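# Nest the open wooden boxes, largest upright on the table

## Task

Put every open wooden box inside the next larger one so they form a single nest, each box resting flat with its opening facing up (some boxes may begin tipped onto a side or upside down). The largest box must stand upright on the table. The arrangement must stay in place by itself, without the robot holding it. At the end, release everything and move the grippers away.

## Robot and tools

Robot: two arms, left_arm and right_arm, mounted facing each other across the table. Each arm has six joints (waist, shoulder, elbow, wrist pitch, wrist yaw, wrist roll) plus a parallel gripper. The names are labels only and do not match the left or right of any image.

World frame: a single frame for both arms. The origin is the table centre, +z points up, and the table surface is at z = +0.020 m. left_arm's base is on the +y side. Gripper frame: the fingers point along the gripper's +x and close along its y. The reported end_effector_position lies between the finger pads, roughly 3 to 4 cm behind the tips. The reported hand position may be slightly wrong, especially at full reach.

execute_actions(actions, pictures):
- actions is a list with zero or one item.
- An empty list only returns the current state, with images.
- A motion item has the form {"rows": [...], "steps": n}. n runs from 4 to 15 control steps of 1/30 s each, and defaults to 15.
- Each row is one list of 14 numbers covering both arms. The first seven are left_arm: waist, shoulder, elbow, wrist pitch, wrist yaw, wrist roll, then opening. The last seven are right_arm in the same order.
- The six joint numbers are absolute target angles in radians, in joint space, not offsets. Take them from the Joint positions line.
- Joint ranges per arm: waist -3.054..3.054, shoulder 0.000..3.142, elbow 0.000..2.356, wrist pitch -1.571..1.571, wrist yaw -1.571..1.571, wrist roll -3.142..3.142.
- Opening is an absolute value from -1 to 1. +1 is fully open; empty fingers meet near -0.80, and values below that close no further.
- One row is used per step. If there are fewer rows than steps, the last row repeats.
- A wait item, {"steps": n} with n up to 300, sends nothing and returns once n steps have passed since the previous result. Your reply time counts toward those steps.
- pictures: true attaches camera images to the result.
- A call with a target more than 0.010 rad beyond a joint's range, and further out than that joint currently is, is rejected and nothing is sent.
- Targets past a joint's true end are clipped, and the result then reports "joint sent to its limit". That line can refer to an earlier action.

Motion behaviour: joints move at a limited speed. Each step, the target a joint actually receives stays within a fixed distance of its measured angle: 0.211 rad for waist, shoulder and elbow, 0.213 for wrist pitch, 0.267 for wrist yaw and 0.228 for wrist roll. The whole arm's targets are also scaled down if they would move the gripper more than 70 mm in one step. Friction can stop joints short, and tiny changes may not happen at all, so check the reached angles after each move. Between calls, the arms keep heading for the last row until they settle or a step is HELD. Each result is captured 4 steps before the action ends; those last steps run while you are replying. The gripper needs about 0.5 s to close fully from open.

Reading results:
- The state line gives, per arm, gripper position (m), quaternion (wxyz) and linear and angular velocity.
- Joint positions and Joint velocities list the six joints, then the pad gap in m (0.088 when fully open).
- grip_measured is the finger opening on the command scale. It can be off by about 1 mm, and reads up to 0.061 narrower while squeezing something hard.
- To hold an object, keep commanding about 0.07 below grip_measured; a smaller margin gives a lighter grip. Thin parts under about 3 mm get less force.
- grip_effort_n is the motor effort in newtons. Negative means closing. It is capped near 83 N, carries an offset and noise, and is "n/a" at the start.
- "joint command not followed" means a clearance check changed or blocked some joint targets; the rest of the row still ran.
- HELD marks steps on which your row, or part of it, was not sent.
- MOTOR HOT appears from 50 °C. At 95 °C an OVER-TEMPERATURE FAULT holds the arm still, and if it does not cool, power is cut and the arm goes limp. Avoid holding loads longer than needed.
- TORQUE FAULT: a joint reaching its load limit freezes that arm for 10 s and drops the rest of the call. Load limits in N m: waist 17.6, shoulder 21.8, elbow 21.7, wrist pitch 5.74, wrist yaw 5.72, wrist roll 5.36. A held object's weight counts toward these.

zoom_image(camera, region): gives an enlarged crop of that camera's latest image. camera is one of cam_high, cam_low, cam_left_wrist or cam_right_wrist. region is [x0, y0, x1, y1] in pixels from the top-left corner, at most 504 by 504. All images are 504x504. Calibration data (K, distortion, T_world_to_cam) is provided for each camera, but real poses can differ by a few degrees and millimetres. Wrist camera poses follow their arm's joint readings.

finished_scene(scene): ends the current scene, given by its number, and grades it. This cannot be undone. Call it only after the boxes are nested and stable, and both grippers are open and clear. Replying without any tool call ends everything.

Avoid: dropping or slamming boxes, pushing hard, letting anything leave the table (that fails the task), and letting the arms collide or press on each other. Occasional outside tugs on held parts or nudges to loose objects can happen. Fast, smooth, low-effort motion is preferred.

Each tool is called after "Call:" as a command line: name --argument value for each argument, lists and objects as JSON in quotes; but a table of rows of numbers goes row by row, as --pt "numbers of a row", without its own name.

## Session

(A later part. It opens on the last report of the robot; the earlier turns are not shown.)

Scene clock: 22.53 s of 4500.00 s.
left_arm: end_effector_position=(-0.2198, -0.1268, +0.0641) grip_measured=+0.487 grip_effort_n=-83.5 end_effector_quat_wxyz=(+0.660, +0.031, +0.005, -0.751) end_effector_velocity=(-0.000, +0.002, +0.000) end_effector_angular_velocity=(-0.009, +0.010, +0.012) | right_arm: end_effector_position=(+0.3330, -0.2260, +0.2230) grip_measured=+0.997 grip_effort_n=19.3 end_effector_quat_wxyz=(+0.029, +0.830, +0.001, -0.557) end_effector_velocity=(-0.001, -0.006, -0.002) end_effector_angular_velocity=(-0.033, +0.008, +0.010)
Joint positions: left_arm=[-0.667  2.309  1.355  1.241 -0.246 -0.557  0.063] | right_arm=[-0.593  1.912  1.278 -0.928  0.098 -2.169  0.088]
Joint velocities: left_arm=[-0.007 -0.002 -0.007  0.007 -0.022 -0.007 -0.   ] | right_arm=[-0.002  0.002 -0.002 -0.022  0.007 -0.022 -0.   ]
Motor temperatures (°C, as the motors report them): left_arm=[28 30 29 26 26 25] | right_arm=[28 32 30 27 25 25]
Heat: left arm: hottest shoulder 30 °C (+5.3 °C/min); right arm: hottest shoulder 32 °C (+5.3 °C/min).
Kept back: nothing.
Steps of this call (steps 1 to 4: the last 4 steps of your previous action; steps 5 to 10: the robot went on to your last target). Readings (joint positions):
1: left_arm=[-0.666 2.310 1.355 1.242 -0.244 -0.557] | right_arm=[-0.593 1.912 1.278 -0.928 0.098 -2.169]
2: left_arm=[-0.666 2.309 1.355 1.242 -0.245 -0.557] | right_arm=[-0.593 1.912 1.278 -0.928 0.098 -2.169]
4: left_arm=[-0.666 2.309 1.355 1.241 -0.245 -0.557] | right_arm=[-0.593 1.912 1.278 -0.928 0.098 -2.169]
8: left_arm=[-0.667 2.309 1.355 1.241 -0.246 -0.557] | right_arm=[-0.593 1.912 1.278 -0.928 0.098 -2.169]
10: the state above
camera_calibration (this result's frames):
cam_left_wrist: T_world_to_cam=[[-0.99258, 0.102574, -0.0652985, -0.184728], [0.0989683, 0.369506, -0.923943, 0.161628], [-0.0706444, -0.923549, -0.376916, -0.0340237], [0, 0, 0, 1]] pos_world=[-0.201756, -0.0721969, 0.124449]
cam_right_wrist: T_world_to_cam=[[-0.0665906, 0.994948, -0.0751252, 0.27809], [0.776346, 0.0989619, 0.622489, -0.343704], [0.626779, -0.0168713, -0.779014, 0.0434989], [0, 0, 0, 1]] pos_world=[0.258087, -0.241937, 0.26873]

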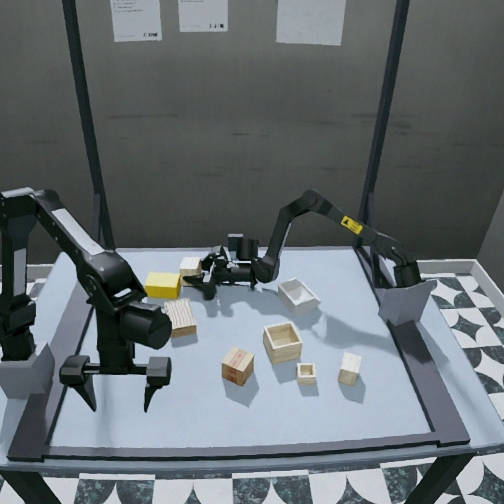

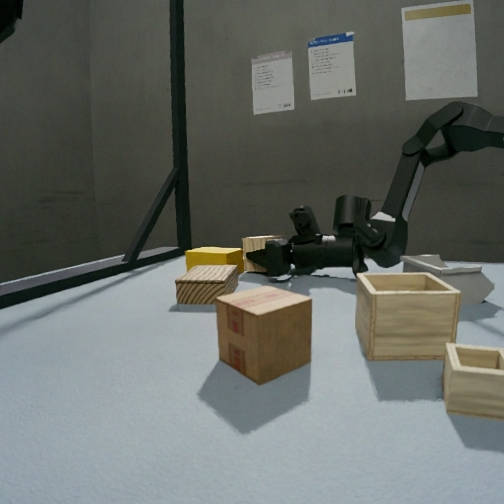

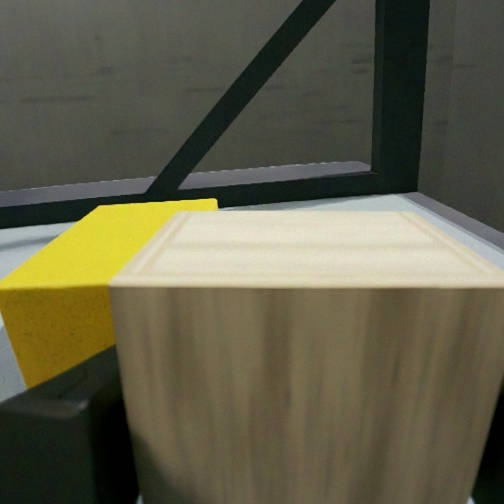

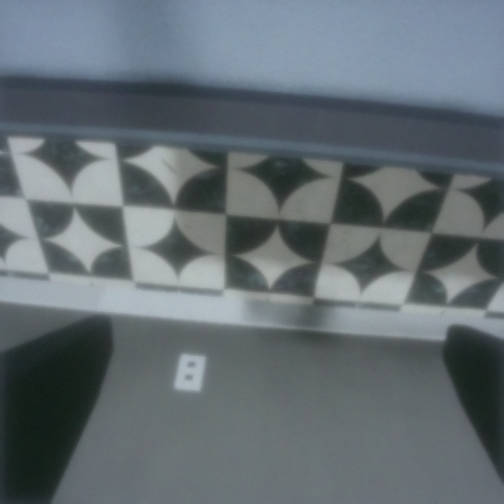

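Call:
execute_actions --actions '[{"rows":[[-0.667,2.3,1.35,1.24,-0.244,-0.555,0.85,-0.593,1.912,1.278,-0.928,0.098,-2.169,1]],"steps":15}]'

Call:
execute_actions --actions '[{"rows":[[-0.667,2.05,1.35,1.0,-0.244,-0.555,0.85,-0.593,1.912,1.278,-0.928,0.098,-2.169,1]],"steps":15}]'

Call:
execute_actions --actions '[{"rows":[[-0.667,1.95,1.4,0,-0.244,-0.555,0.85,-0.593,1.912,1.278,-0.928,0.098,-2.169,1]],"steps":15}]'

Call:
execute_actions --actions '[{"rows":[[-0.667,1.95,1.4,-0.9,-0.5,-0.555,0.85,-0.593,1.912,1.278,-0.928,0.098,-2.169,1]],"steps":15}]'

Call:
execute_actions --actions '[{"steps":15}]' --pictures true

Scene clock: 23.17 s of 4500.00 s.
left_arm: end_effector_position=(-0.2216, -0.1273, +0.0670) grip_measured=+0.816 grip_effort_n=15.6 end_effector_quat_wxyz=(+0.659, +0.029, +0.004, -0.752) end_effector_velocity=(-0.002, +0.002, -0.001) end_effector_angular_velocity=(+0.012, +0.005, -0.004) | right_arm: end_effector_position=(+0.3330, -0.2260, +0.2230) grip_measured=+0.997 grip_effort_n=19.3 end_effector_quat_wxyz=(+0.029, +0.830, +0.001, -0.557) end_effector_velocity=(+0.002, +0.001, +0.002) end_effector_angular_velocity=(-0.001, -0.012, +0.020)
Joint positions: left_arm=[-0.666  2.302  1.355  1.239 -0.245 -0.557  0.079] | right_arm=[-0.593  1.912  1.278 -0.928  0.098 -2.169  0.088]
Joint velocities: left_arm=[-0.002 -0.007 -0.007 -0.007  0.007 -0.007  0.012] | right_arm=[-0.002 -0.002  0.002  0.007  0.007 -0.022 -0.   ]
Motor temperatures (°C, as the motors report them): left_arm=[28 30 29 26 26 25] | right_arm=[28 32 30 27 25 25]
Heat: left arm: hottest shoulder 30 °C (+5.2 °C/min); right arm: hottest shoulder 32 °C (+5.2 °C/min).
Steps of this call (steps 1 to 8: the robot went on to your last target; steps 9 to 19: the first 11 steps of this action). Readings (joint positions):
9: left_arm=[-0.666 2.307 1.355 1.241 -0.246 -0.557] | right_arm=[-0.593 1.912 1.278 -0.928 0.098 -2.169]
10: left_arm=[-0.666 2.305 1.355 1.238 -0.246 -0.557] | right_arm=[-0.593 1.912 1.278 -0.928 0.098 -2.169]
12: left_arm=[-0.666 2.303 1.355 1.234 -0.245 -0.557] | right_arm=[-0.593 1.912 1.278 -0.928 0.098 -2.169]
16: left_arm=[-0.666 2.303 1.355 1.238 -0.245 -0.557] | right_arm=[-0.593 1.912 1.278 -0.928 0.098 -2.169]
19: the state above

Scene clock: 23.67 s of 4500.00 s.
left_arm: end_effector_position=(-0.2759, -0.1309, +0.1422) grip_measured=+0.846 grip_effort_n=15.6 end_effector_quat_wxyz=(+0.654, +0.020, +0.000, -0.756) end_effector_velocity=(-0.059, +0.003, +0.088) end_effector_angular_velocity=(-0.076, +0.060, -0.048) | right_arm: end_effector_position=(+0.3330, -0.2260, +0.2230) grip_measured=+0.997 grip_effort_n=18.8 end_effector_quat_wxyz=(+0.029, +0.830, +0.001, -0.557) end_effector_velocity=(-0.003, -0.001, -0.001) end_effector_angular_velocity=(+0.003, +0.023, +0.006)
Joint positions: left_arm=[-0.667  2.064  1.355  1.025 -0.246 -0.557  0.08 ] | right_arm=[-0.593  1.912  1.278 -0.928  0.098 -2.169  0.088]
Joint velocities: left_arm=[-0.002 -0.217  0.022 -0.139 -0.007 -0.022  0.   ] | right_arm=[-0.002 -0.002 -0.002 -0.007 -0.022 -0.007 -0.   ]
Motor temperatures (°C, as the motors report them): left_arm=[28 31 29 26 26 25] | right_arm=[28 33 30 27 25 25]
Heat: left arm: hottest shoulder 31 °C (+7.6 °C/min); right arm: hottest shoulder 33 °C (+7.6 °C/min).
Steps of this call (steps 1 to 4: the last 4 steps of your previous action; steps 5 to 15: the first 11 steps of this action). Readings (joint positions):
5: left_arm=[-0.666 2.288 1.355 1.223 -0.245 -0.557] | right_arm=[-0.593 1.912 1.278 -0.928 0.098 -2.169]
6: left_arm=[-0.666 2.263 1.350 1.159 -0.245 -0.557] | right_arm=[-0.593 1.912 1.278 -0.928 0.098 -2.169]
8: left_arm=[-0.667 2.216 1.344 1.103 -0.246 -0.557] | right_arm=[-0.593 1.912 1.278 -0.928 0.098 -2.169]
12: left_arm=[-0.667 2.107 1.347 1.044 -0.246 -0.557] | right_arm=[-0.593 1.912 1.278 -0.928 0.098 -2.169]
15: the state above

Scene clock: 24.17 s of 4500.00 s.
left_arm: end_effector_position=(-0.2584, -0.1240, +0.1216) grip_measured=+0.847 grip_effort_n=15.1 end_effector_quat_wxyz=(+0.711, +0.157, +0.061, -0.683) end_effector_velocity=(+0.162, +0.073, -0.184) end_effector_angular_velocity=(+0.950, -0.460, +0.662) | right_arm: end_effector_position=(+0.3330, -0.2260, +0.2230) grip_measured=+0.997 grip_effort_n=18.8 end_effector_quat_wxyz=(+0.029, +0.830, +0.001, -0.557) end_effector_velocity=(-0.002, -0.002, -0.001) end_effector_angular_velocity=(+0.010, +0.022, -0.012)
Joint positions: left_arm=[-0.667  1.959  1.398  0.523 -0.246 -0.557  0.081] | right_arm=[-0.593  1.912  1.278 -0.928  0.098 -2.169  0.088]
Joint velocities: left_arm=[-0.002 -0.027  0.007 -1.282 -0.007 -0.007  0.   ] | right_arm=[-0.007 -0.002 -0.002 -0.007 -0.022  0.007 -0.   ]
Motor temperatures (°C, as the motors report them): left_arm=[28 31 29 26 26 25] | right_arm=[28 33 31 27 25 25]
Heat: left arm: hottest shoulder 31 °C (+7.4 °C/min); right arm: hottest shoulder 33 °C (+7.4 °C/min).
Steps of this call (steps 1 to 4: the last 4 steps of your previous action; steps 5 to 15: the first 11 steps of this action). Readings (joint positions):
5: left_arm=[-0.667 2.054 1.355 0.982 -0.246 -0.557] | right_arm=[-0.593 1.912 1.278 -0.928 0.098 -2.169]
6: left_arm=[-0.667 2.043 1.359 0.922 -0.246 -0.557] | right_arm=[-0.593 1.912 1.278 -0.928 0.098 -2.169]
8: left_arm=[-0.667 2.020 1.368 0.833 -0.246 -0.557] | right_arm=[-0.593 1.912 1.278 -0.928 0.098 -2.169]
12: left_arm=[-0.667 1.973 1.392 0.658 -0.246 -0.557] | right_arm=[-0.593 1.912 1.278 -0.928 0.098 -2.169]
15: the state above

Scene clock: 24.67 s of 4500.00 s.
left_arm: end_effector_position=(-0.1515, -0.0594, +0.0851) grip_measured=+0.848 grip_effort_n=4.9 end_effector_quat_wxyz=(+0.817, +0.368, +0.072, -0.438) end_effector_velocity=(+0.124, +0.153, +0.003) end_effector_angular_velocity=(+0.670, -0.517, +0.652) | right_arm: end_effector_position=(+0.3330, -0.2260, +0.2230) grip_measured=+0.997 grip_effort_n=19.3 end_effector_quat_wxyz=(+0.029, +0.830, +0.001, -0.557) end_effector_velocity=(-0.000, -0.003, +0.000) end_effector_angular_velocity=(-0.009, +0.011, +0.013)
Joint positions: left_arm=[-0.66   1.945  1.41  -0.14  -0.494 -0.558  0.081] | right_arm=[-0.593  1.912  1.278 -0.928  0.098 -2.169  0.088]
Joint velocities: left_arm=[ 0.032 -0.095  0.056 -1.209 -0.183 -0.022 -0.   ] | right_arm=[-0.007 -0.002 -0.002 -0.007 -0.007 -0.022 -0.   ]
Motor temperatures (°C, as the motors report them): left_arm=[28 31 29 26 26 25] | right_arm=[28 33 31 27 25 25]
Heat: left arm: hottest shoulder 31 °C (+7.3 °C/min); right arm: hottest shoulder 33 °C (+7.3 °C/min).
Steps of this call (steps 1 to 4: the last 4 steps of your previous action; steps 5 to 15: the first 11 steps of this action). Readings (joint positions):
5: left_arm=[-0.668 1.959 1.398 0.294 -0.268 -0.557] | right_arm=[-0.593 1.912 1.278 -0.928 0.098 -2.169]
6: left_arm=[-0.672 1.959 1.398 0.248 -0.326 -0.557] | right_arm=[-0.593 1.912 1.278 -0.928 0.098 -2.169]
8: left_arm=[-0.672 1.959 1.398 0.158 -0.400 -0.557] | right_arm=[-0.593 1.912 1.278 -0.928 0.098 -2.169]
12: left_arm=[-0.665 1.955 1.403 -0.013 -0.471 -0.558] | right_arm=[-0.593 1.912 1.278 -0.928 0.098 -2.169]
15: the state above

Scene clock: 25.17 s of 4500.00 s.
left_arm: end_effector_position=(-0.0936, +0.0427, +0.0924) grip_measured=+0.850 grip_effort_n=-1.2 end_effector_quat_wxyz=(+0.784, +0.565, +0.129, -0.223) end_effector_velocity=(+0.064, +0.194, +0.032) end_effector_angular_velocity=(+0.782, -0.361, +0.546) | right_arm: end_effector_position=(+0.3330, -0.2260, +0.2230) grip_measured=+0.997 grip_effort_n=19.3 end_effector_quat_wxyz=(+0.029, +0.830, +0.001, -0.557) end_effector_velocity=(-0.000, -0.004, +0.001) end_effector_angular_velocity=(-0.012, -0.002, +0.001)
Joint positions: left_arm=[-0.641  1.924  1.422 -0.777 -0.517 -0.567  0.081] | right_arm=[-0.593  1.912  1.278 -0.928  0.098 -2.169  0.088]
Joint velocities: left_arm=[-0.007 -0.007 -0.027 -1.004 -0.007 -0.007 -0.   ] | right_arm=[-0.002 -0.007 -0.007 -0.007  0.007 -0.007 -0.   ]
Motor temperatures (°C, as the motors report them): left_arm=[28 31 29 26 26 25] | right_arm=[28 33 31 27 25 25]
Heat: left arm: hottest shoulder 31 °C (+7.2 °C/min); right arm: hottest shoulder 33 °C (+7.2 °C/min).
Kept back: nothing.
Steps of this call (steps 1 to 4: the last 4 steps of your previous action; steps 5 to 15: the robot went on to your last target). Readings (joint positions):
1: left_arm=[-0.659 1.942 1.412 -0.181 -0.499 -0.559] | right_arm=[-0.593 1.912 1.278 -0.928 0.098 -2.169]
2: left_arm=[-0.657 1.939 1.414 -0.223 -0.504 -0.559] | right_arm=[-0.593 1.912 1.278 -0.928 0.098 -2.169]
4: left_arm=[-0.655 1.935 1.417 -0.306 -0.512 -0.560] | right_arm=[-0.593 1.912 1.278 -0.928 0.098 -2.169]
8: left_arm=[-0.649 1.929 1.421 -0.475 -0.522 -0.563] | right_arm=[-0.593 1.912 1.278 -0.928 0.098 -2.169]
15: the state above
camera_calibration (this result's frames):
cam_left_wrist: T_world_to_cam=[[-0.46808, -0.237948, -0.851048, 0.0612485], [-0.228838, 0.962853, -0.143347, -0.0155381], [0.853542, 0.127654, -0.505143, 0.195532], [0, 0, 0, 1]] pos_world=[-0.141781, 0.00457455, 0.14867]
cam_right_wrist: T_world_to_cam=[[-0.0665906, 0.994948, -0.0751252, 0.27809], [0.776346, 0.0989619, 0.622489, -0.343704], [0.626779, -0.0168713, -0.779014, 0.0434989], [0, 0, 0, 1]] pos_world=[0.258087, -0.241937, 0.26873]

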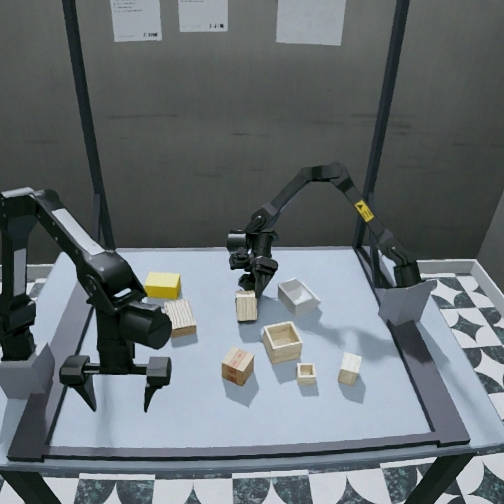

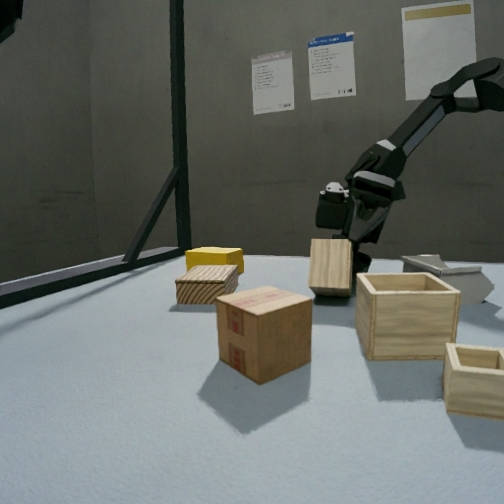

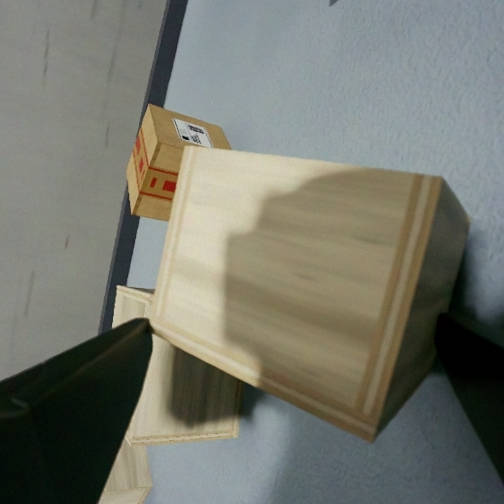

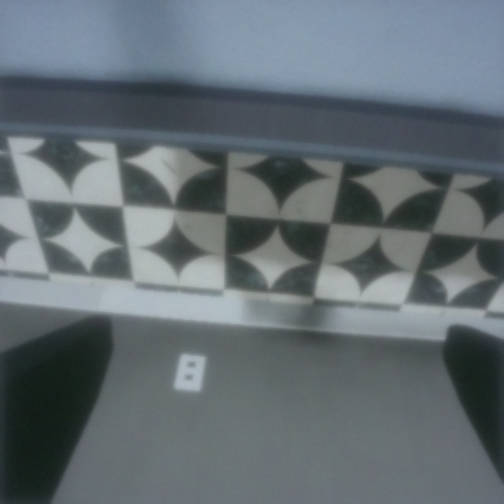

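Call:
execute_actions --actions '[{"rows":[[-0.64,1.75,1.45,-0.75,-0.52,-0.567,0.9,-0.593,1.912,1.278,-0.928,0.098,-2.169,1]],"steps":15}]'

Call:
execute_actions --actions '[{"rows":[[-0.45,1.9,1.75,-1.4,-0.2,-0.567,0.9,-0.593,1.912,1.278,-0.928,0.098,-2.169,1]],"steps":15}]'

Call:
execute_actions --actions '[{"steps":20}]' --pictures true

Scene clock: 25.70 s of 4500.00 s.
left_arm: end_effector_position=(-0.1432, +0.0206, +0.1453) grip_measured=+0.894 grip_effort_n=15.1 end_effector_quat_wxyz=(+0.806, +0.500, +0.106, -0.299) end_effector_velocity=(-0.014, -0.007, +0.027) end_effector_angular_velocity=(-0.112, +0.024, -0.025) | right_arm: end_effector_position=(+0.3330, -0.2260, +0.2230) grip_measured=+0.997 grip_effort_n=19.3 end_effector_quat_wxyz=(+0.029, +0.830, +0.001, -0.557) end_effector_velocity=(+0.004, +0.003, +0.002) end_effector_angular_velocity=(+0.012, -0.017, +0.009)
Joint positions: left_arm=[-0.646  1.76   1.451 -0.757 -0.516 -0.563  0.083] | right_arm=[-0.593  1.912  1.278 -0.928  0.098 -2.169  0.088]
Joint velocities: left_arm=[ 0.007 -0.071 -0.002  0.022 -0.022 -0.037  0.001] | right_arm=[-0.002 -0.002 -0.002  0.022  0.007 -0.007 -0.   ]
Motor temperatures (°C, as the motors report them): left_arm=[28 31 29 26 26 25] | right_arm=[28 33 31 27 25 25]
Heat: left arm: hottest shoulder 31 °C (+7.0 °C/min); right arm: hottest shoulder 33 °C (+7.0 °C/min).
Steps of this call (steps 1 to 5: the robot went on to your last target; steps 6 to 16: the first 11 steps of this action). Readings (joint positions):
6: left_arm=[-0.643 1.913 1.418 -0.864 -0.516 -0.564] | right_arm=[-0.593 1.912 1.278 -0.928 0.098 -2.169]
7: left_arm=[-0.643 1.899 1.417 -0.847 -0.512 -0.562] | right_arm=[-0.593 1.912 1.278 -0.928 0.098 -2.169]
9: left_arm=[-0.645 1.867 1.419 -0.804 -0.510 -0.562] | right_arm=[-0.593 1.912 1.278 -0.928 0.098 -2.169]
13: left_arm=[-0.646 1.785 1.443 -0.766 -0.514 -0.563] | right_arm=[-0.593 1.912 1.278 -0.928 0.098 -2.169]
16: the state above

Scene clock: 26.20 s of 4500.00 s.
left_arm: end_effector_position=(-0.1084, +0.0472, +0.1756) grip_measured=+0.897 grip_effort_n=15.6 end_effector_quat_wxyz=(+0.779, +0.530, +0.282, -0.180) end_effector_velocity=(-0.019, +0.235, +0.027) end_effector_angular_velocity=(+0.942, -0.024, +0.687) | right_arm: end_effector_position=(+0.3330, -0.2260, +0.2230) grip_measured=+0.997 grip_effort_n=19.3 end_effector_quat_wxyz=(+0.029, +0.830, +0.001, -0.557) end_effector_velocity=(-0.003, -0.004, +0.001) end_effector_angular_velocity=(-0.021, +0.003, +0.004)
Joint positions: left_arm=[-0.452  1.878  1.725 -1.235 -0.223 -0.564  0.083] | right_arm=[-0.593  1.912  1.278 -0.928  0.098 -2.169  0.088]
Joint velocities: left_arm=[-0.037  0.042  0.159 -1.267  0.168  0.007 -0.   ] | right_arm=[ 0.002 -0.007 -0.002 -0.022  0.007 -0.007 -0.   ]
Motor temperatures (°C, as the motors report them): left_arm=[28 31 29 26 26 25] | right_arm=[28 33 31 27 25 25]
Heat: left arm: hottest shoulder 31 °C (+6.9 °C/min); right arm: hottest shoulder 33 °C (+6.9 °C/min).
Steps of this call (steps 1 to 4: the last 4 steps of your previous action; steps 5 to 15: the first 11 steps of this action). Readings (joint positions):
5: left_arm=[-0.638 1.770 1.469 -0.784 -0.485 -0.564] | right_arm=[-0.593 1.912 1.278 -0.928 0.098 -2.169]
6: left_arm=[-0.614 1.791 1.514 -0.837 -0.417 -0.564] | right_arm=[-0.593 1.912 1.278 -0.928 0.098 -2.169]
8: left_arm=[-0.546 1.835 1.605 -0.914 -0.330 -0.564] | right_arm=[-0.593 1.912 1.278 -0.928 0.098 -2.169]
12: left_arm=[-0.458 1.873 1.698 -1.099 -0.252 -0.564] | right_arm=[-0.593 1.912 1.278 -0.928 0.098 -2.169]
15: the state above

Scene clock: 26.87 s of 4500.00 s.
left_arm: end_effector_position=(-0.1099, +0.0778, +0.1800) grip_measured=+0.897 grip_effort_n=15.6 end_effector_quat_wxyz=(+0.753, +0.564, +0.315, -0.123) end_effector_velocity=(-0.000, +0.002, -0.001) end_effector_angular_velocity=(+0.020, -0.006, -0.005) | right_arm: end_effector_position=(+0.3330, -0.2260, +0.2230) grip_measured=+0.997 grip_effort_n=19.8 end_effector_quat_wxyz=(+0.029, +0.830, +0.001, -0.557) end_effector_velocity=(-0.002, -0.005, -0.000) end_effector_angular_velocity=(-0.021, +0.018, +0.009)
Joint positions: left_arm=[-0.454  1.888  1.743 -1.397 -0.203 -0.564  0.083] | right_arm=[-0.593  1.912  1.278 -0.928  0.098 -2.169  0.088]
Joint velocities: left_arm=[-0.007  0.002 -0.002 -0.007 -0.007  0.007  0.   ] | right_arm=[-0.007 -0.002 -0.002 -0.022 -0.007 -0.022 -0.   ]
Motor temperatures (°C, as the motors report them): left_arm=[28 31 29 26 26 25] | right_arm=[28 33 31 27 25 25]
Heat: left arm: hottest shoulder 31 °C (+6.7 °C/min); right arm: hottest shoulder 33 °C (+6.7 °C/min).
Kept back: nothing.
Steps of this call (steps 1 to 4: the last 4 steps of your previous action; steps 5 to 20: the robot went on to your last target). Readings (joint positions):
1: left_arm=[-0.453 1.880 1.729 -1.277 -0.218 -0.564] | right_arm=[-0.593 1.912 1.278 -0.928 0.098 -2.169]
2: left_arm=[-0.454 1.881 1.731 -1.308 -0.214 -0.564] | right_arm=[-0.593 1.912 1.278 -0.928 0.098 -2.169]
4: left_arm=[-0.454 1.885 1.735 -1.345 -0.210 -0.564] | right_arm=[-0.593 1.912 1.278 -0.928 0.098 -2.169]
8: left_arm=[-0.454 1.888 1.739 -1.380 -0.205 -0.564] | right_arm=[-0.593 1.912 1.278 -0.928 0.098 -2.169]
20: the state above
camera_calibration (this result's frames):
cam_left_wrist: T_world_to_cam=[[-0.528876, -0.300328, -0.793784, 0.124446], [-0.560802, 0.825681, 0.0612509, -0.103054], [0.637017, 0.47755, -0.605107, 0.21623], [0, 0, 0, 1]] pos_world=[-0.129719, 0.019203, 0.235938]
cam_right_wrist: T_world_to_cam=[[-0.0665906, 0.994948, -0.0751252, 0.27809], [0.776346, 0.0989619, 0.622489, -0.343704], [0.626779, -0.0168713, -0.779014, 0.0434989], [0, 0, 0, 1]] pos_world=[0.258087, -0.241937, 0.26873]

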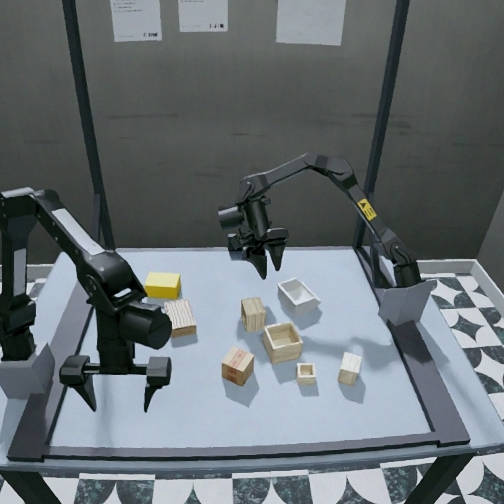

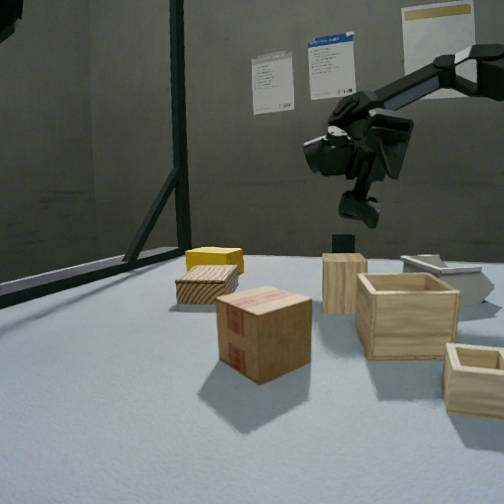

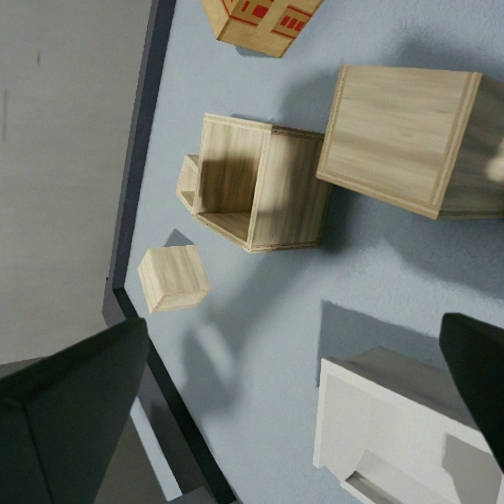

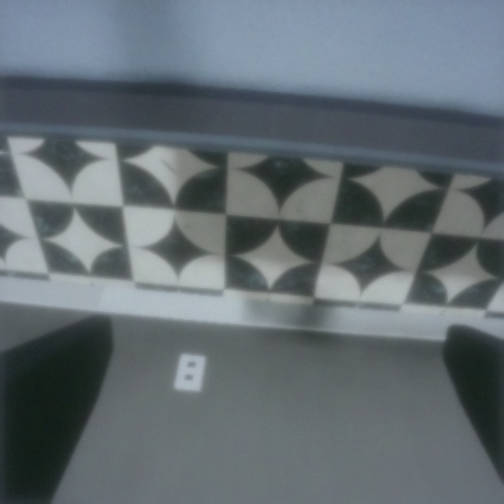

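Call:
execute_actions --actions '[{"rows":[[0.084,2.105,1.785,-1.326,0.728,0.4,0.9,-0.593,1.912,1.278,-0.928,0.098,-2.169,1]],"steps":15}]'

Call:
execute_actions --actions '[{"steps":30}]' --pictures true

Scene clock: 27.57 s of 4500.00 s.
left_arm: end_effector_position=(-0.0169, +0.0620, +0.1742) grip_measured=+0.897 grip_effort_n=15.1 end_effector_quat_wxyz=(+0.637, +0.495, +0.536, -0.249) end_effector_velocity=(+0.167, -0.043, +0.247) end_effector_angular_velocity=(-1.003, +1.491, -0.254) | right_arm: end_effector_position=(+0.3330, -0.2260, +0.2230) grip_measured=+0.997 grip_effort_n=19.3 end_effector_quat_wxyz=(+0.029, +0.830, +0.001, -0.557) end_effector_velocity=(-0.001, -0.002, -0.000) end_effector_angular_velocity=(+0.001, +0.010, -0.010)
Joint positions: left_arm=[-0.05   2.097  1.777 -1.332  0.37  -0.079  0.083] | right_arm=[-0.593  1.912  1.278 -0.928  0.098 -2.169  0.088]
Joint velocities: left_arm=[ 1.297 -0.002  0.002  0.037  1.619  1.443 -0.   ] | right_arm=[-0.002 -0.002 -0.002 -0.007 -0.007  0.007 -0.   ]
Motor temperatures (°C, as the motors report them): left_arm=[28 31 29 26 26 25] | right_arm=[28 33 31 27 25 25]
Heat: left arm: hottest shoulder 31 °C (+6.5 °C/min); right arm: hottest shoulder 33 °C (+6.5 °C/min).
Steps of this call (steps 1 to 10: the robot went on to your last target; steps 11 to 21: the first 11 steps of this action). Readings (joint positions):
11: left_arm=[-0.448 1.901 1.746 -1.399 -0.179 -0.545] | right_arm=[-0.593 1.912 1.278 -0.928 0.098 -2.169]
12: left_arm=[-0.427 1.921 1.758 -1.389 -0.122 -0.503] | right_arm=[-0.593 1.912 1.278 -0.928 0.098 -2.169]
14: left_arm=[-0.361 1.976 1.777 -1.354 -0.025 -0.419] | right_arm=[-0.593 1.912 1.278 -0.928 0.098 -2.169]
18: left_arm=[-0.186 2.078 1.777 -1.337 0.201 -0.225] | right_arm=[-0.593 1.912 1.278 -0.928 0.098 -2.169]
21: the state above

Scene clock: 28.57 s of 4500.00 s.
left_arm: end_effector_position=(-0.0263, +0.0441, +0.1985) grip_measured=+0.897 grip_effort_n=15.1 end_effector_quat_wxyz=(+0.517, +0.484, +0.518, -0.479) end_effector_velocity=(+0.001, -0.001, -0.001) end_effector_angular_velocity=(-0.000, -0.008, +0.001) | right_arm: end_effector_position=(+0.3330, -0.2260, +0.2230) grip_measured=+0.997 grip_effort_n=18.8 end_effector_quat_wxyz=(+0.029, +0.830, +0.001, -0.557) end_effector_velocity=(-0.003, +0.001, +0.000) end_effector_angular_velocity=(+0.007, +0.020, +0.008)
Joint positions: left_arm=[ 0.078  2.097  1.78  -1.328  0.724  0.397  0.083] | right_arm=[-0.593  1.912  1.278 -0.928  0.098 -2.169  0.088]
Joint velocities: left_arm=[-0.002  0.002  0.002  0.007 -0.007 -0.007 -0.   ] | right_arm=[-0.002 -0.002  0.002 -0.007 -0.022 -0.007 -0.   ]
Motor temperatures (°C, as the motors report them): left_arm=[28 32 29 26 26 25] | right_arm=[28 33 31 27 25 25]
Heat: left arm: hottest shoulder 32 °C (+8.4 °C/min); right arm: hottest shoulder 33 °C (+6.3 °C/min).
Kept back: nothing.
Steps of this call (steps 1 to 4: the last 4 steps of your previous action; steps 5 to 30: the robot went on to your last target). Readings (joint positions):
1: left_arm=[-0.009 2.097 1.777 -1.331 0.426 -0.031] | right_arm=[-0.593 1.912 1.278 -0.928 0.098 -2.169]
2: left_arm=[0.025 2.097 1.778 -1.330 0.481 0.018] | right_arm=[-0.593 1.912 1.278 -0.928 0.098 -2.169]
4: left_arm=[0.068 2.097 1.780 -1.328 0.580 0.115] | right_arm=[-0.593 1.912 1.278 -0.928 0.098 -2.169]
8: left_arm=[0.078 2.097 1.780 -1.328 0.677 0.290] | right_arm=[-0.593 1.912 1.278 -0.928 0.098 -2.169]
30: the state above
camera_calibration (this result's frames):
cam_left_wrist: T_world_to_cam=[[-0.998628, -0.0403259, -0.0333976, -0.00154332], [-0.0491922, 0.941072, 0.33461, -0.0754056], [0.0179361, 0.335794, -0.941765, 0.247072], [0, 0, 0, 1]] pos_world=[-0.00968207, -0.0120654, 0.257864]
cam_right_wrist: T_world_to_cam=[[-0.0665906, 0.994948, -0.0751252, 0.27809], [0.776346, 0.0989619, 0.622489, -0.343704], [0.626779, -0.0168713, -0.779014, 0.0434989], [0, 0, 0, 1]] pos_world=[0.258087, -0.241937, 0.26873]

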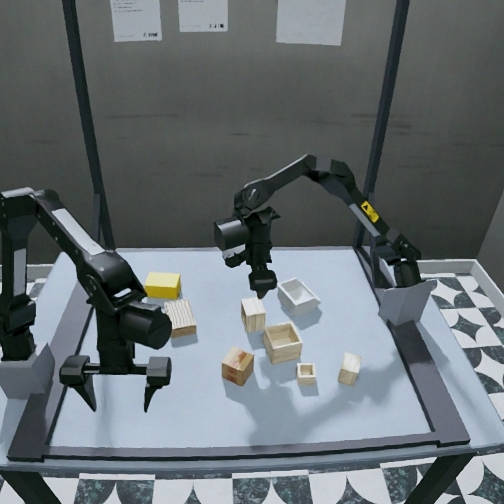

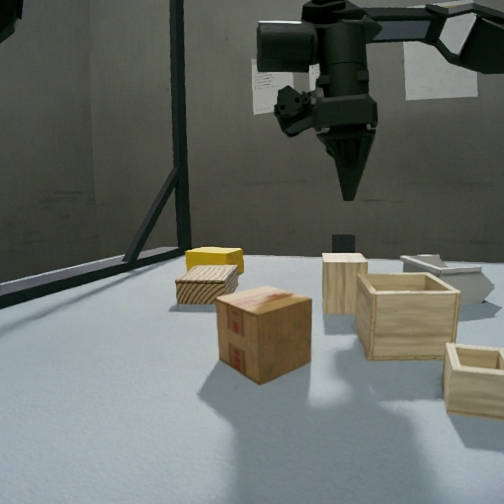

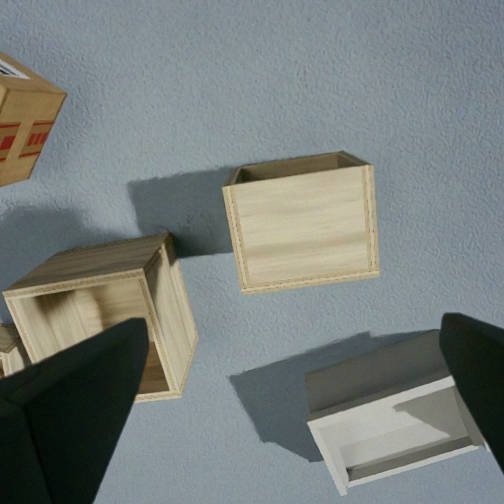

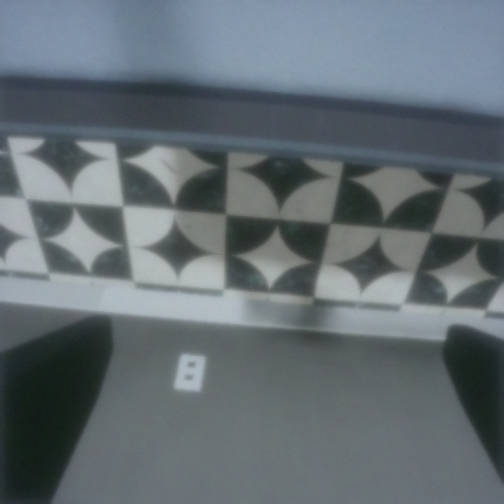

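Call:
execute_actions --actions '[{"rows":[[-0.04,2.14,1.63,-1.02,0.724,0.19,0.9,-0.593,1.912,1.278,-0.928,0.098,-2.169,1]],"steps":15}]'

Call:
execute_actions --actions '[{"steps":10}]' --pictures true

Scene clock: 30.23 s of 4500.00 s.
left_arm: end_effector_position=(-0.0255, +0.0351, +0.1279) grip_measured=+0.897 grip_effort_n=15.1 end_effector_quat_wxyz=(+0.524, +0.477, +0.526, -0.470) end_effector_velocity=(+0.032, -0.065, +0.011) end_effector_angular_velocity=(-0.286, -0.114, -0.123) | right_arm: end_effector_position=(+0.3330, -0.2260, +0.2230) grip_measured=+0.997 grip_effort_n=19.8 end_effector_quat_wxyz=(+0.029, +0.830, +0.001, -0.557) end_effector_velocity=(-0.000, +0.001, +0.002) end_effector_angular_velocity=(+0.012, +0.000, +0.009)
Joint positions: left_arm=[-0.044  2.138  1.64  -1.044  0.726  0.205  0.083] | right_arm=[-0.593  1.912  1.278 -0.928  0.098 -2.169  0.088]
Joint velocities: left_arm=[ 0.032 -0.007  0.002  0.374 -0.022 -0.11   0.   ] | right_arm=[-0.002 -0.007 -0.002  0.007 -0.007 -0.007  0.   ]
Motor temperatures (°C, as the motors report them): left_arm=[29 32 29 26 26 25] | right_arm=[28 33 31 27 25 25]
Heat: left arm: hottest shoulder 32 °C (+7.9 °C/min); right arm: hottest shoulder 33 °C (+6.0 °C/min).
Steps of this call (steps 1 to 15: the robot went on to your last target; steps 16 to 39: nothing new was sent; steps 40 to 50: the first 11 steps of this action). Readings (joint positions):
40: left_arm=[0.076 2.098 1.768 -1.307 0.724 0.376] | right_arm=[-0.593 1.912 1.278 -0.928 0.098 -2.169]
41: left_arm=[0.065 2.098 1.743 -1.253 0.724 0.332] | right_arm=[-0.593 1.912 1.278 -0.928 0.098 -2.169]
43: left_arm=[0.025 2.105 1.701 -1.165 0.724 0.274] | right_arm=[-0.593 1.912 1.278 -0.928 0.098 -2.169]
47: left_arm=[-0.040 2.136 1.649 -1.072 0.724 0.220] | right_arm=[-0.593 1.912 1.278 -0.928 0.098 -2.169]
50: the state above

Scene clock: 30.57 s of 4500.00 s.
left_arm: end_effector_position=(-0.0232, +0.0327, +0.1278) grip_measured=+0.897 grip_effort_n=15.1 end_effector_quat_wxyz=(+0.529, +0.474, +0.523, -0.472) end_effector_velocity=(+0.001, +0.004, -0.003) end_effector_angular_velocity=(+0.009, -0.005, +0.010) | right_arm: end_effector_position=(+0.3330, -0.2260, +0.2230) grip_measured=+0.997 grip_effort_n=19.8 end_effector_quat_wxyz=(+0.029, +0.830, +0.001, -0.557) end_effector_velocity=(+0.000, -0.001, +0.003) end_effector_angular_velocity=(-0.004, -0.007, +0.004)
Joint positions: left_arm=[-0.041  2.138  1.635 -1.023  0.726  0.194  0.083] | right_arm=[-0.593  1.912  1.278 -0.928  0.098 -2.169  0.088]
Joint velocities: left_arm=[-0.002 -0.002 -0.017  0.007 -0.007 -0.007  0.   ] | right_arm=[-0.002 -0.007  0.002 -0.007  0.007 -0.007 -0.   ]
Motor temperatures (°C, as the motors report them): left_arm=[29 32 29 26 26 25] | right_arm=[28 33 31 27 25 25]
Heat: left arm: hottest shoulder 32 °C (+7.9 °C/min); right arm: hottest shoulder 33 °C (+5.9 °C/min).
Kept back: nothing.
Steps of this call (steps 1 to 4: the last 4 steps of your previous action; steps 5 to 10: the robot went on to your last target). Readings (joint positions):
1: left_arm=[-0.043 2.138 1.640 -1.034 0.726 0.203] | right_arm=[-0.593 1.912 1.278 -0.928 0.098 -2.169]
2: left_arm=[-0.042 2.138 1.640 -1.032 0.726 0.200] | right_arm=[-0.593 1.912 1.278 -0.928 0.098 -2.169]
4: left_arm=[-0.041 2.138 1.637 -1.030 0.726 0.197] | right_arm=[-0.593 1.912 1.278 -0.928 0.098 -2.169]
8: left_arm=[-0.041 2.138 1.636 -1.024 0.726 0.195] | right_arm=[-0.593 1.912 1.278 -0.928 0.098 -2.169]
10: the state above
camera_calibration (this result's frames):
cam_left_wrist: T_world_to_cam=[[-0.996542, -0.0749159, -0.0359486, 0.000207639], [-0.0825547, 0.941852, 0.325728, -0.0405968], [0.00945605, 0.327569, -0.94478, 0.184646], [0, 0, 0, 1]] pos_world=[-0.00489055, -0.0222325, 0.18768]
cam_right_wrist: T_world_to_cam=[[-0.0665906, 0.994948, -0.0751252, 0.27809], [0.776346, 0.0989619, 0.622489, -0.343704], [0.626779, -0.0168713, -0.779014, 0.0434989], [0, 0, 0, 1]] pos_world=[0.258087, -0.241937, 0.26873]

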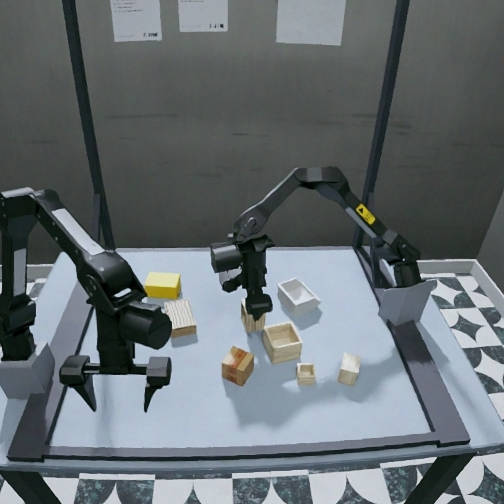

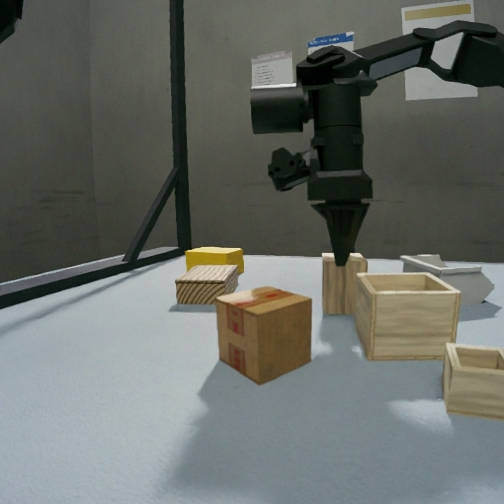

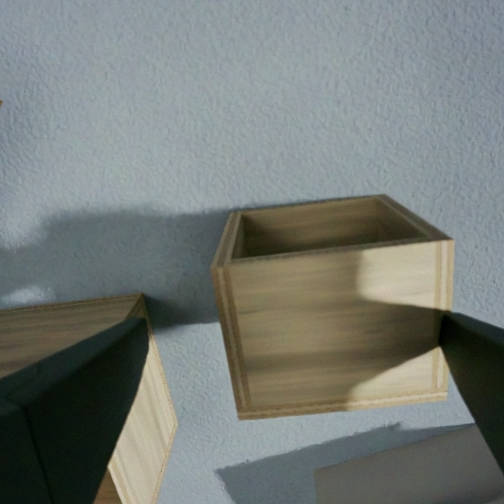

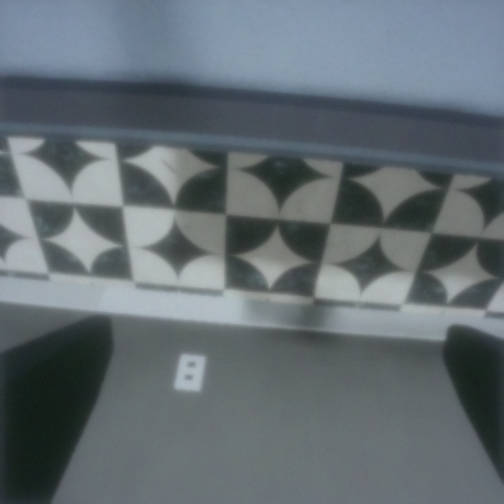

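Call:
execute_actions --actions '[{"rows":[[-0.085,2.14,1.63,-1.02,0.724,0.06,0.72,-0.593,1.912,1.278,-0.928,0.098,-2.169,1]],"steps":12}]'

Call:
execute_actions --actions '[{"rows":[[-0.13,2.15,1.55,-0.88,0.722,0.0,0.72,-0.593,1.912,1.278,-0.928,0.098,-2.169,1]],"steps":15}]'

Call:
execute_actions --actions '[{"steps":10}]' --pictures true

Scene clock: 32.37 s of 4500.00 s.
left_arm: end_effector_position=(-0.0322, +0.0326, +0.1246) grip_measured=+0.746 grip_effort_n=-19.3 end_effector_quat_wxyz=(+0.546, +0.448, +0.549, -0.446) end_effector_velocity=(-0.021, -0.000, -0.003) end_effector_angular_velocity=(+0.008, +0.027, +0.119) | right_arm: end_effector_position=(+0.3330, -0.2260, +0.2230) grip_measured=+0.997 grip_effort_n=18.8 end_effector_quat_wxyz=(+0.029, +0.830, +0.001, -0.557) end_effector_velocity=(-0.000, -0.003, +0.000) end_effector_angular_velocity=(-0.003, +0.010, -0.001)
Joint positions: left_arm=[-0.06   2.13   1.635 -1.027  0.732  0.083  0.076] | right_arm=[-0.593  1.912  1.278 -0.928  0.098 -2.169  0.088]
Joint velocities: left_arm=[-0.037 -0.027 -0.007 -0.007  0.022 -0.154 -0.009] | right_arm=[-0.007 -0.002 -0.002 -0.007 -0.007 -0.007  0.   ]
Motor temperatures (°C, as the motors report them): left_arm=[29 32 29 26 26 25] | right_arm=[28 33 31 27 25 25]
Heat: left arm: hottest shoulder 32 °C (+7.4 °C/min); right arm: hottest shoulder 33 °C (+5.6 °C/min).
Steps of this call (steps 1 to 30: the robot went on to your last target; steps 31 to 46: nothing new was sent; steps 47 to 54: the first 8 steps of this action). Readings (joint positions):
47: left_arm=[-0.042 2.138 1.635 -1.021 0.726 0.177] | right_arm=[-0.593 1.912 1.278 -0.928 0.098 -2.169]
48: left_arm=[-0.045 2.138 1.635 -1.025 0.727 0.150] | right_arm=[-0.593 1.912 1.278 -0.928 0.098 -2.169]
50: left_arm=[-0.052 2.136 1.635 -1.026 0.728 0.115] | right_arm=[-0.593 1.912 1.278 -0.928 0.098 -2.169]
54: the state above

Scene clock: 32.87 s of 4500.00 s.
left_arm: end_effector_position=(-0.0474, +0.0206, +0.1129) grip_measured=+0.725 grip_effort_n=-26.3 end_effector_quat_wxyz=(+0.548, +0.438, +0.531, -0.475) end_effector_velocity=(+0.010, -0.001, +0.018) end_effector_angular_velocity=(-0.046, +0.067, +0.075) | right_arm: end_effector_position=(+0.3330, -0.2260, +0.2230) grip_measured=+0.997 grip_effort_n=19.3 end_effector_quat_wxyz=(+0.029, +0.830, +0.001, -0.557) end_effector_velocity=(-0.002, -0.003, +0.001) end_effector_angular_velocity=(-0.027, +0.003, +0.017)
Joint positions: left_arm=[-0.105  2.1    1.583 -0.89   0.754  0.006  0.075] | right_arm=[-0.593  1.912  1.278 -0.928  0.098 -2.169  0.088]
Joint velocities: left_arm=[ 0.066 -0.002 -0.007 -0.007  0.081 -0.022  0.   ] | right_arm=[ 0.002 -0.002  0.002 -0.022  0.007 -0.022 -0.   ]
Motor temperatures (°C, as the motors report them): left_arm=[29 32 29 26 26 25] | right_arm=[28 33 31 27 25 25]
Heat: left arm: hottest shoulder 32 °C (+7.3 °C/min); right arm: hottest shoulder 33 °C (+5.5 °C/min).
Steps of this call (steps 1 to 4: the last 4 steps of your previous action; steps 5 to 15: the first 11 steps of this action). Readings (joint positions):
5: left_arm=[-0.063 2.128 1.628 -1.017 0.736 0.064] | right_arm=[-0.593 1.912 1.278 -0.928 0.098 -2.169]
6: left_arm=[-0.064 2.123 1.614 -0.991 0.746 0.052] | right_arm=[-0.593 1.912 1.278 -0.928 0.098 -2.169]
8: left_arm=[-0.071 2.111 1.598 -0.948 0.757 0.033] | right_arm=[-0.593 1.912 1.278 -0.928 0.098 -2.169]
12: left_arm=[-0.099 2.100 1.587 -0.908 0.775 0.014] | right_arm=[-0.593 1.912 1.278 -0.928 0.098 -2.169]
15: the state above

Scene clock: 33.20 s of 4500.00 s.
left_arm: end_effector_position=(-0.0467, +0.0208, +0.1126) grip_measured=+0.725 grip_effort_n=-27.7 end_effector_quat_wxyz=(+0.549, +0.436, +0.531, -0.476) end_effector_velocity=(+0.002, +0.002, -0.001) end_effector_angular_velocity=(+0.011, -0.019, +0.012) | right_arm: end_effector_position=(+0.3330, -0.2260, +0.2230) grip_measured=+0.997 grip_effort_n=19.3 end_effector_quat_wxyz=(+0.029, +0.830, +0.001, -0.557) end_effector_velocity=(-0.000, -0.003, +0.000) end_effector_angular_velocity=(-0.003, +0.010, -0.001)
Joint positions: left_arm=[-0.103  2.1    1.579 -0.884  0.757  0.004  0.075] | right_arm=[-0.593  1.912  1.278 -0.928  0.098 -2.169  0.088]
Joint velocities: left_arm=[-0.002 -0.002 -0.002 -0.007 -0.022 -0.007 -0.   ] | right_arm=[-0.007 -0.002 -0.002 -0.007 -0.007 -0.007 -0.   ]
Motor temperatures (°C, as the motors report them): left_arm=[29 32 29 26 26 25] | right_arm=[28 33 31 27 25 25]
Heat: left arm: hottest shoulder 32 °C (+7.2 °C/min); right arm: hottest shoulder 33 °C (+5.4 °C/min).
Kept back: nothing.
Steps of this call (steps 1 to 4: the last 4 steps of your previous action; steps 5 to 10: the robot went on to your last target). Readings (joint positions):
1: left_arm=[-0.103 2.100 1.582 -0.889 0.757 0.006] | right_arm=[-0.593 1.912 1.278 -0.928 0.098 -2.169]
2: left_arm=[-0.103 2.100 1.581 -0.887 0.757 0.005] | right_arm=[-0.593 1.912 1.278 -0.928 0.098 -2.169]
4: left_arm=[-0.103 2.100 1.580 -0.886 0.757 0.005] | right_arm=[-0.593 1.912 1.278 -0.928 0.098 -2.169]
8: left_arm=[-0.103 2.100 1.580 -0.885 0.757 0.004] | right_arm=[-0.593 1.912 1.278 -0.928 0.098 -2.169]
10: the state above
camera_calibration (this result's frames):
cam_left_wrist: T_world_to_cam=[[-0.990427, -0.138002, -0.00317752, -0.0267386], [-0.133479, 0.951593, 0.276867, -0.0233928], [-0.0351843, 0.27464, -0.960903, 0.1753], [0, 0, 0, 1]] pos_world=[-0.0234372, -0.029574, 0.174838]
cam_right_wrist: T_world_to_cam=[[-0.0665906, 0.994948, -0.0751252, 0.27809], [0.776346, 0.0989619, 0.622489, -0.343704], [0.626779, -0.0168713, -0.779014, 0.0434989], [0, 0, 0, 1]] pos_world=[0.258087, -0.241937, 0.26873]

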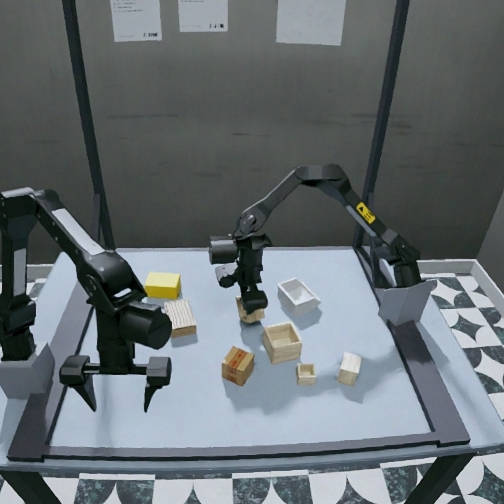

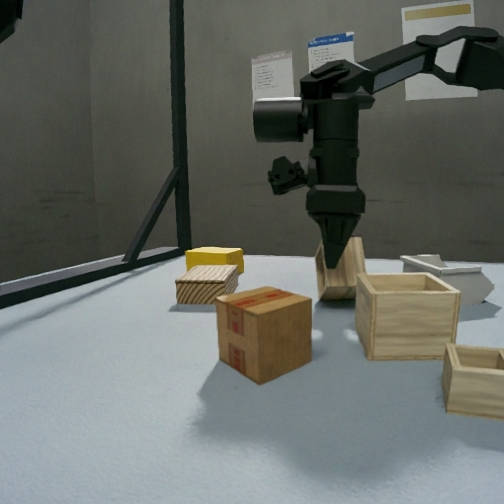

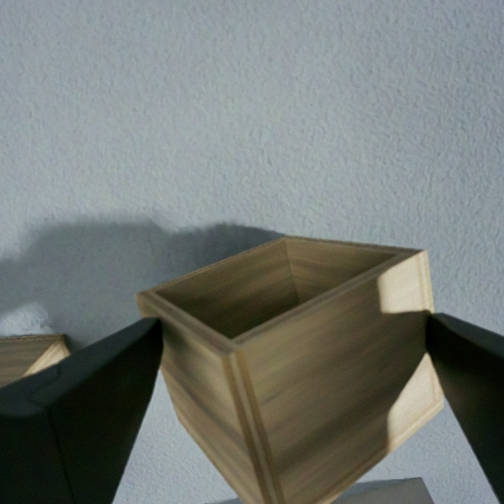

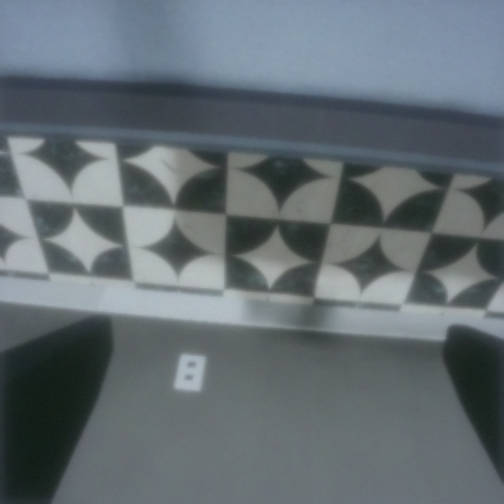

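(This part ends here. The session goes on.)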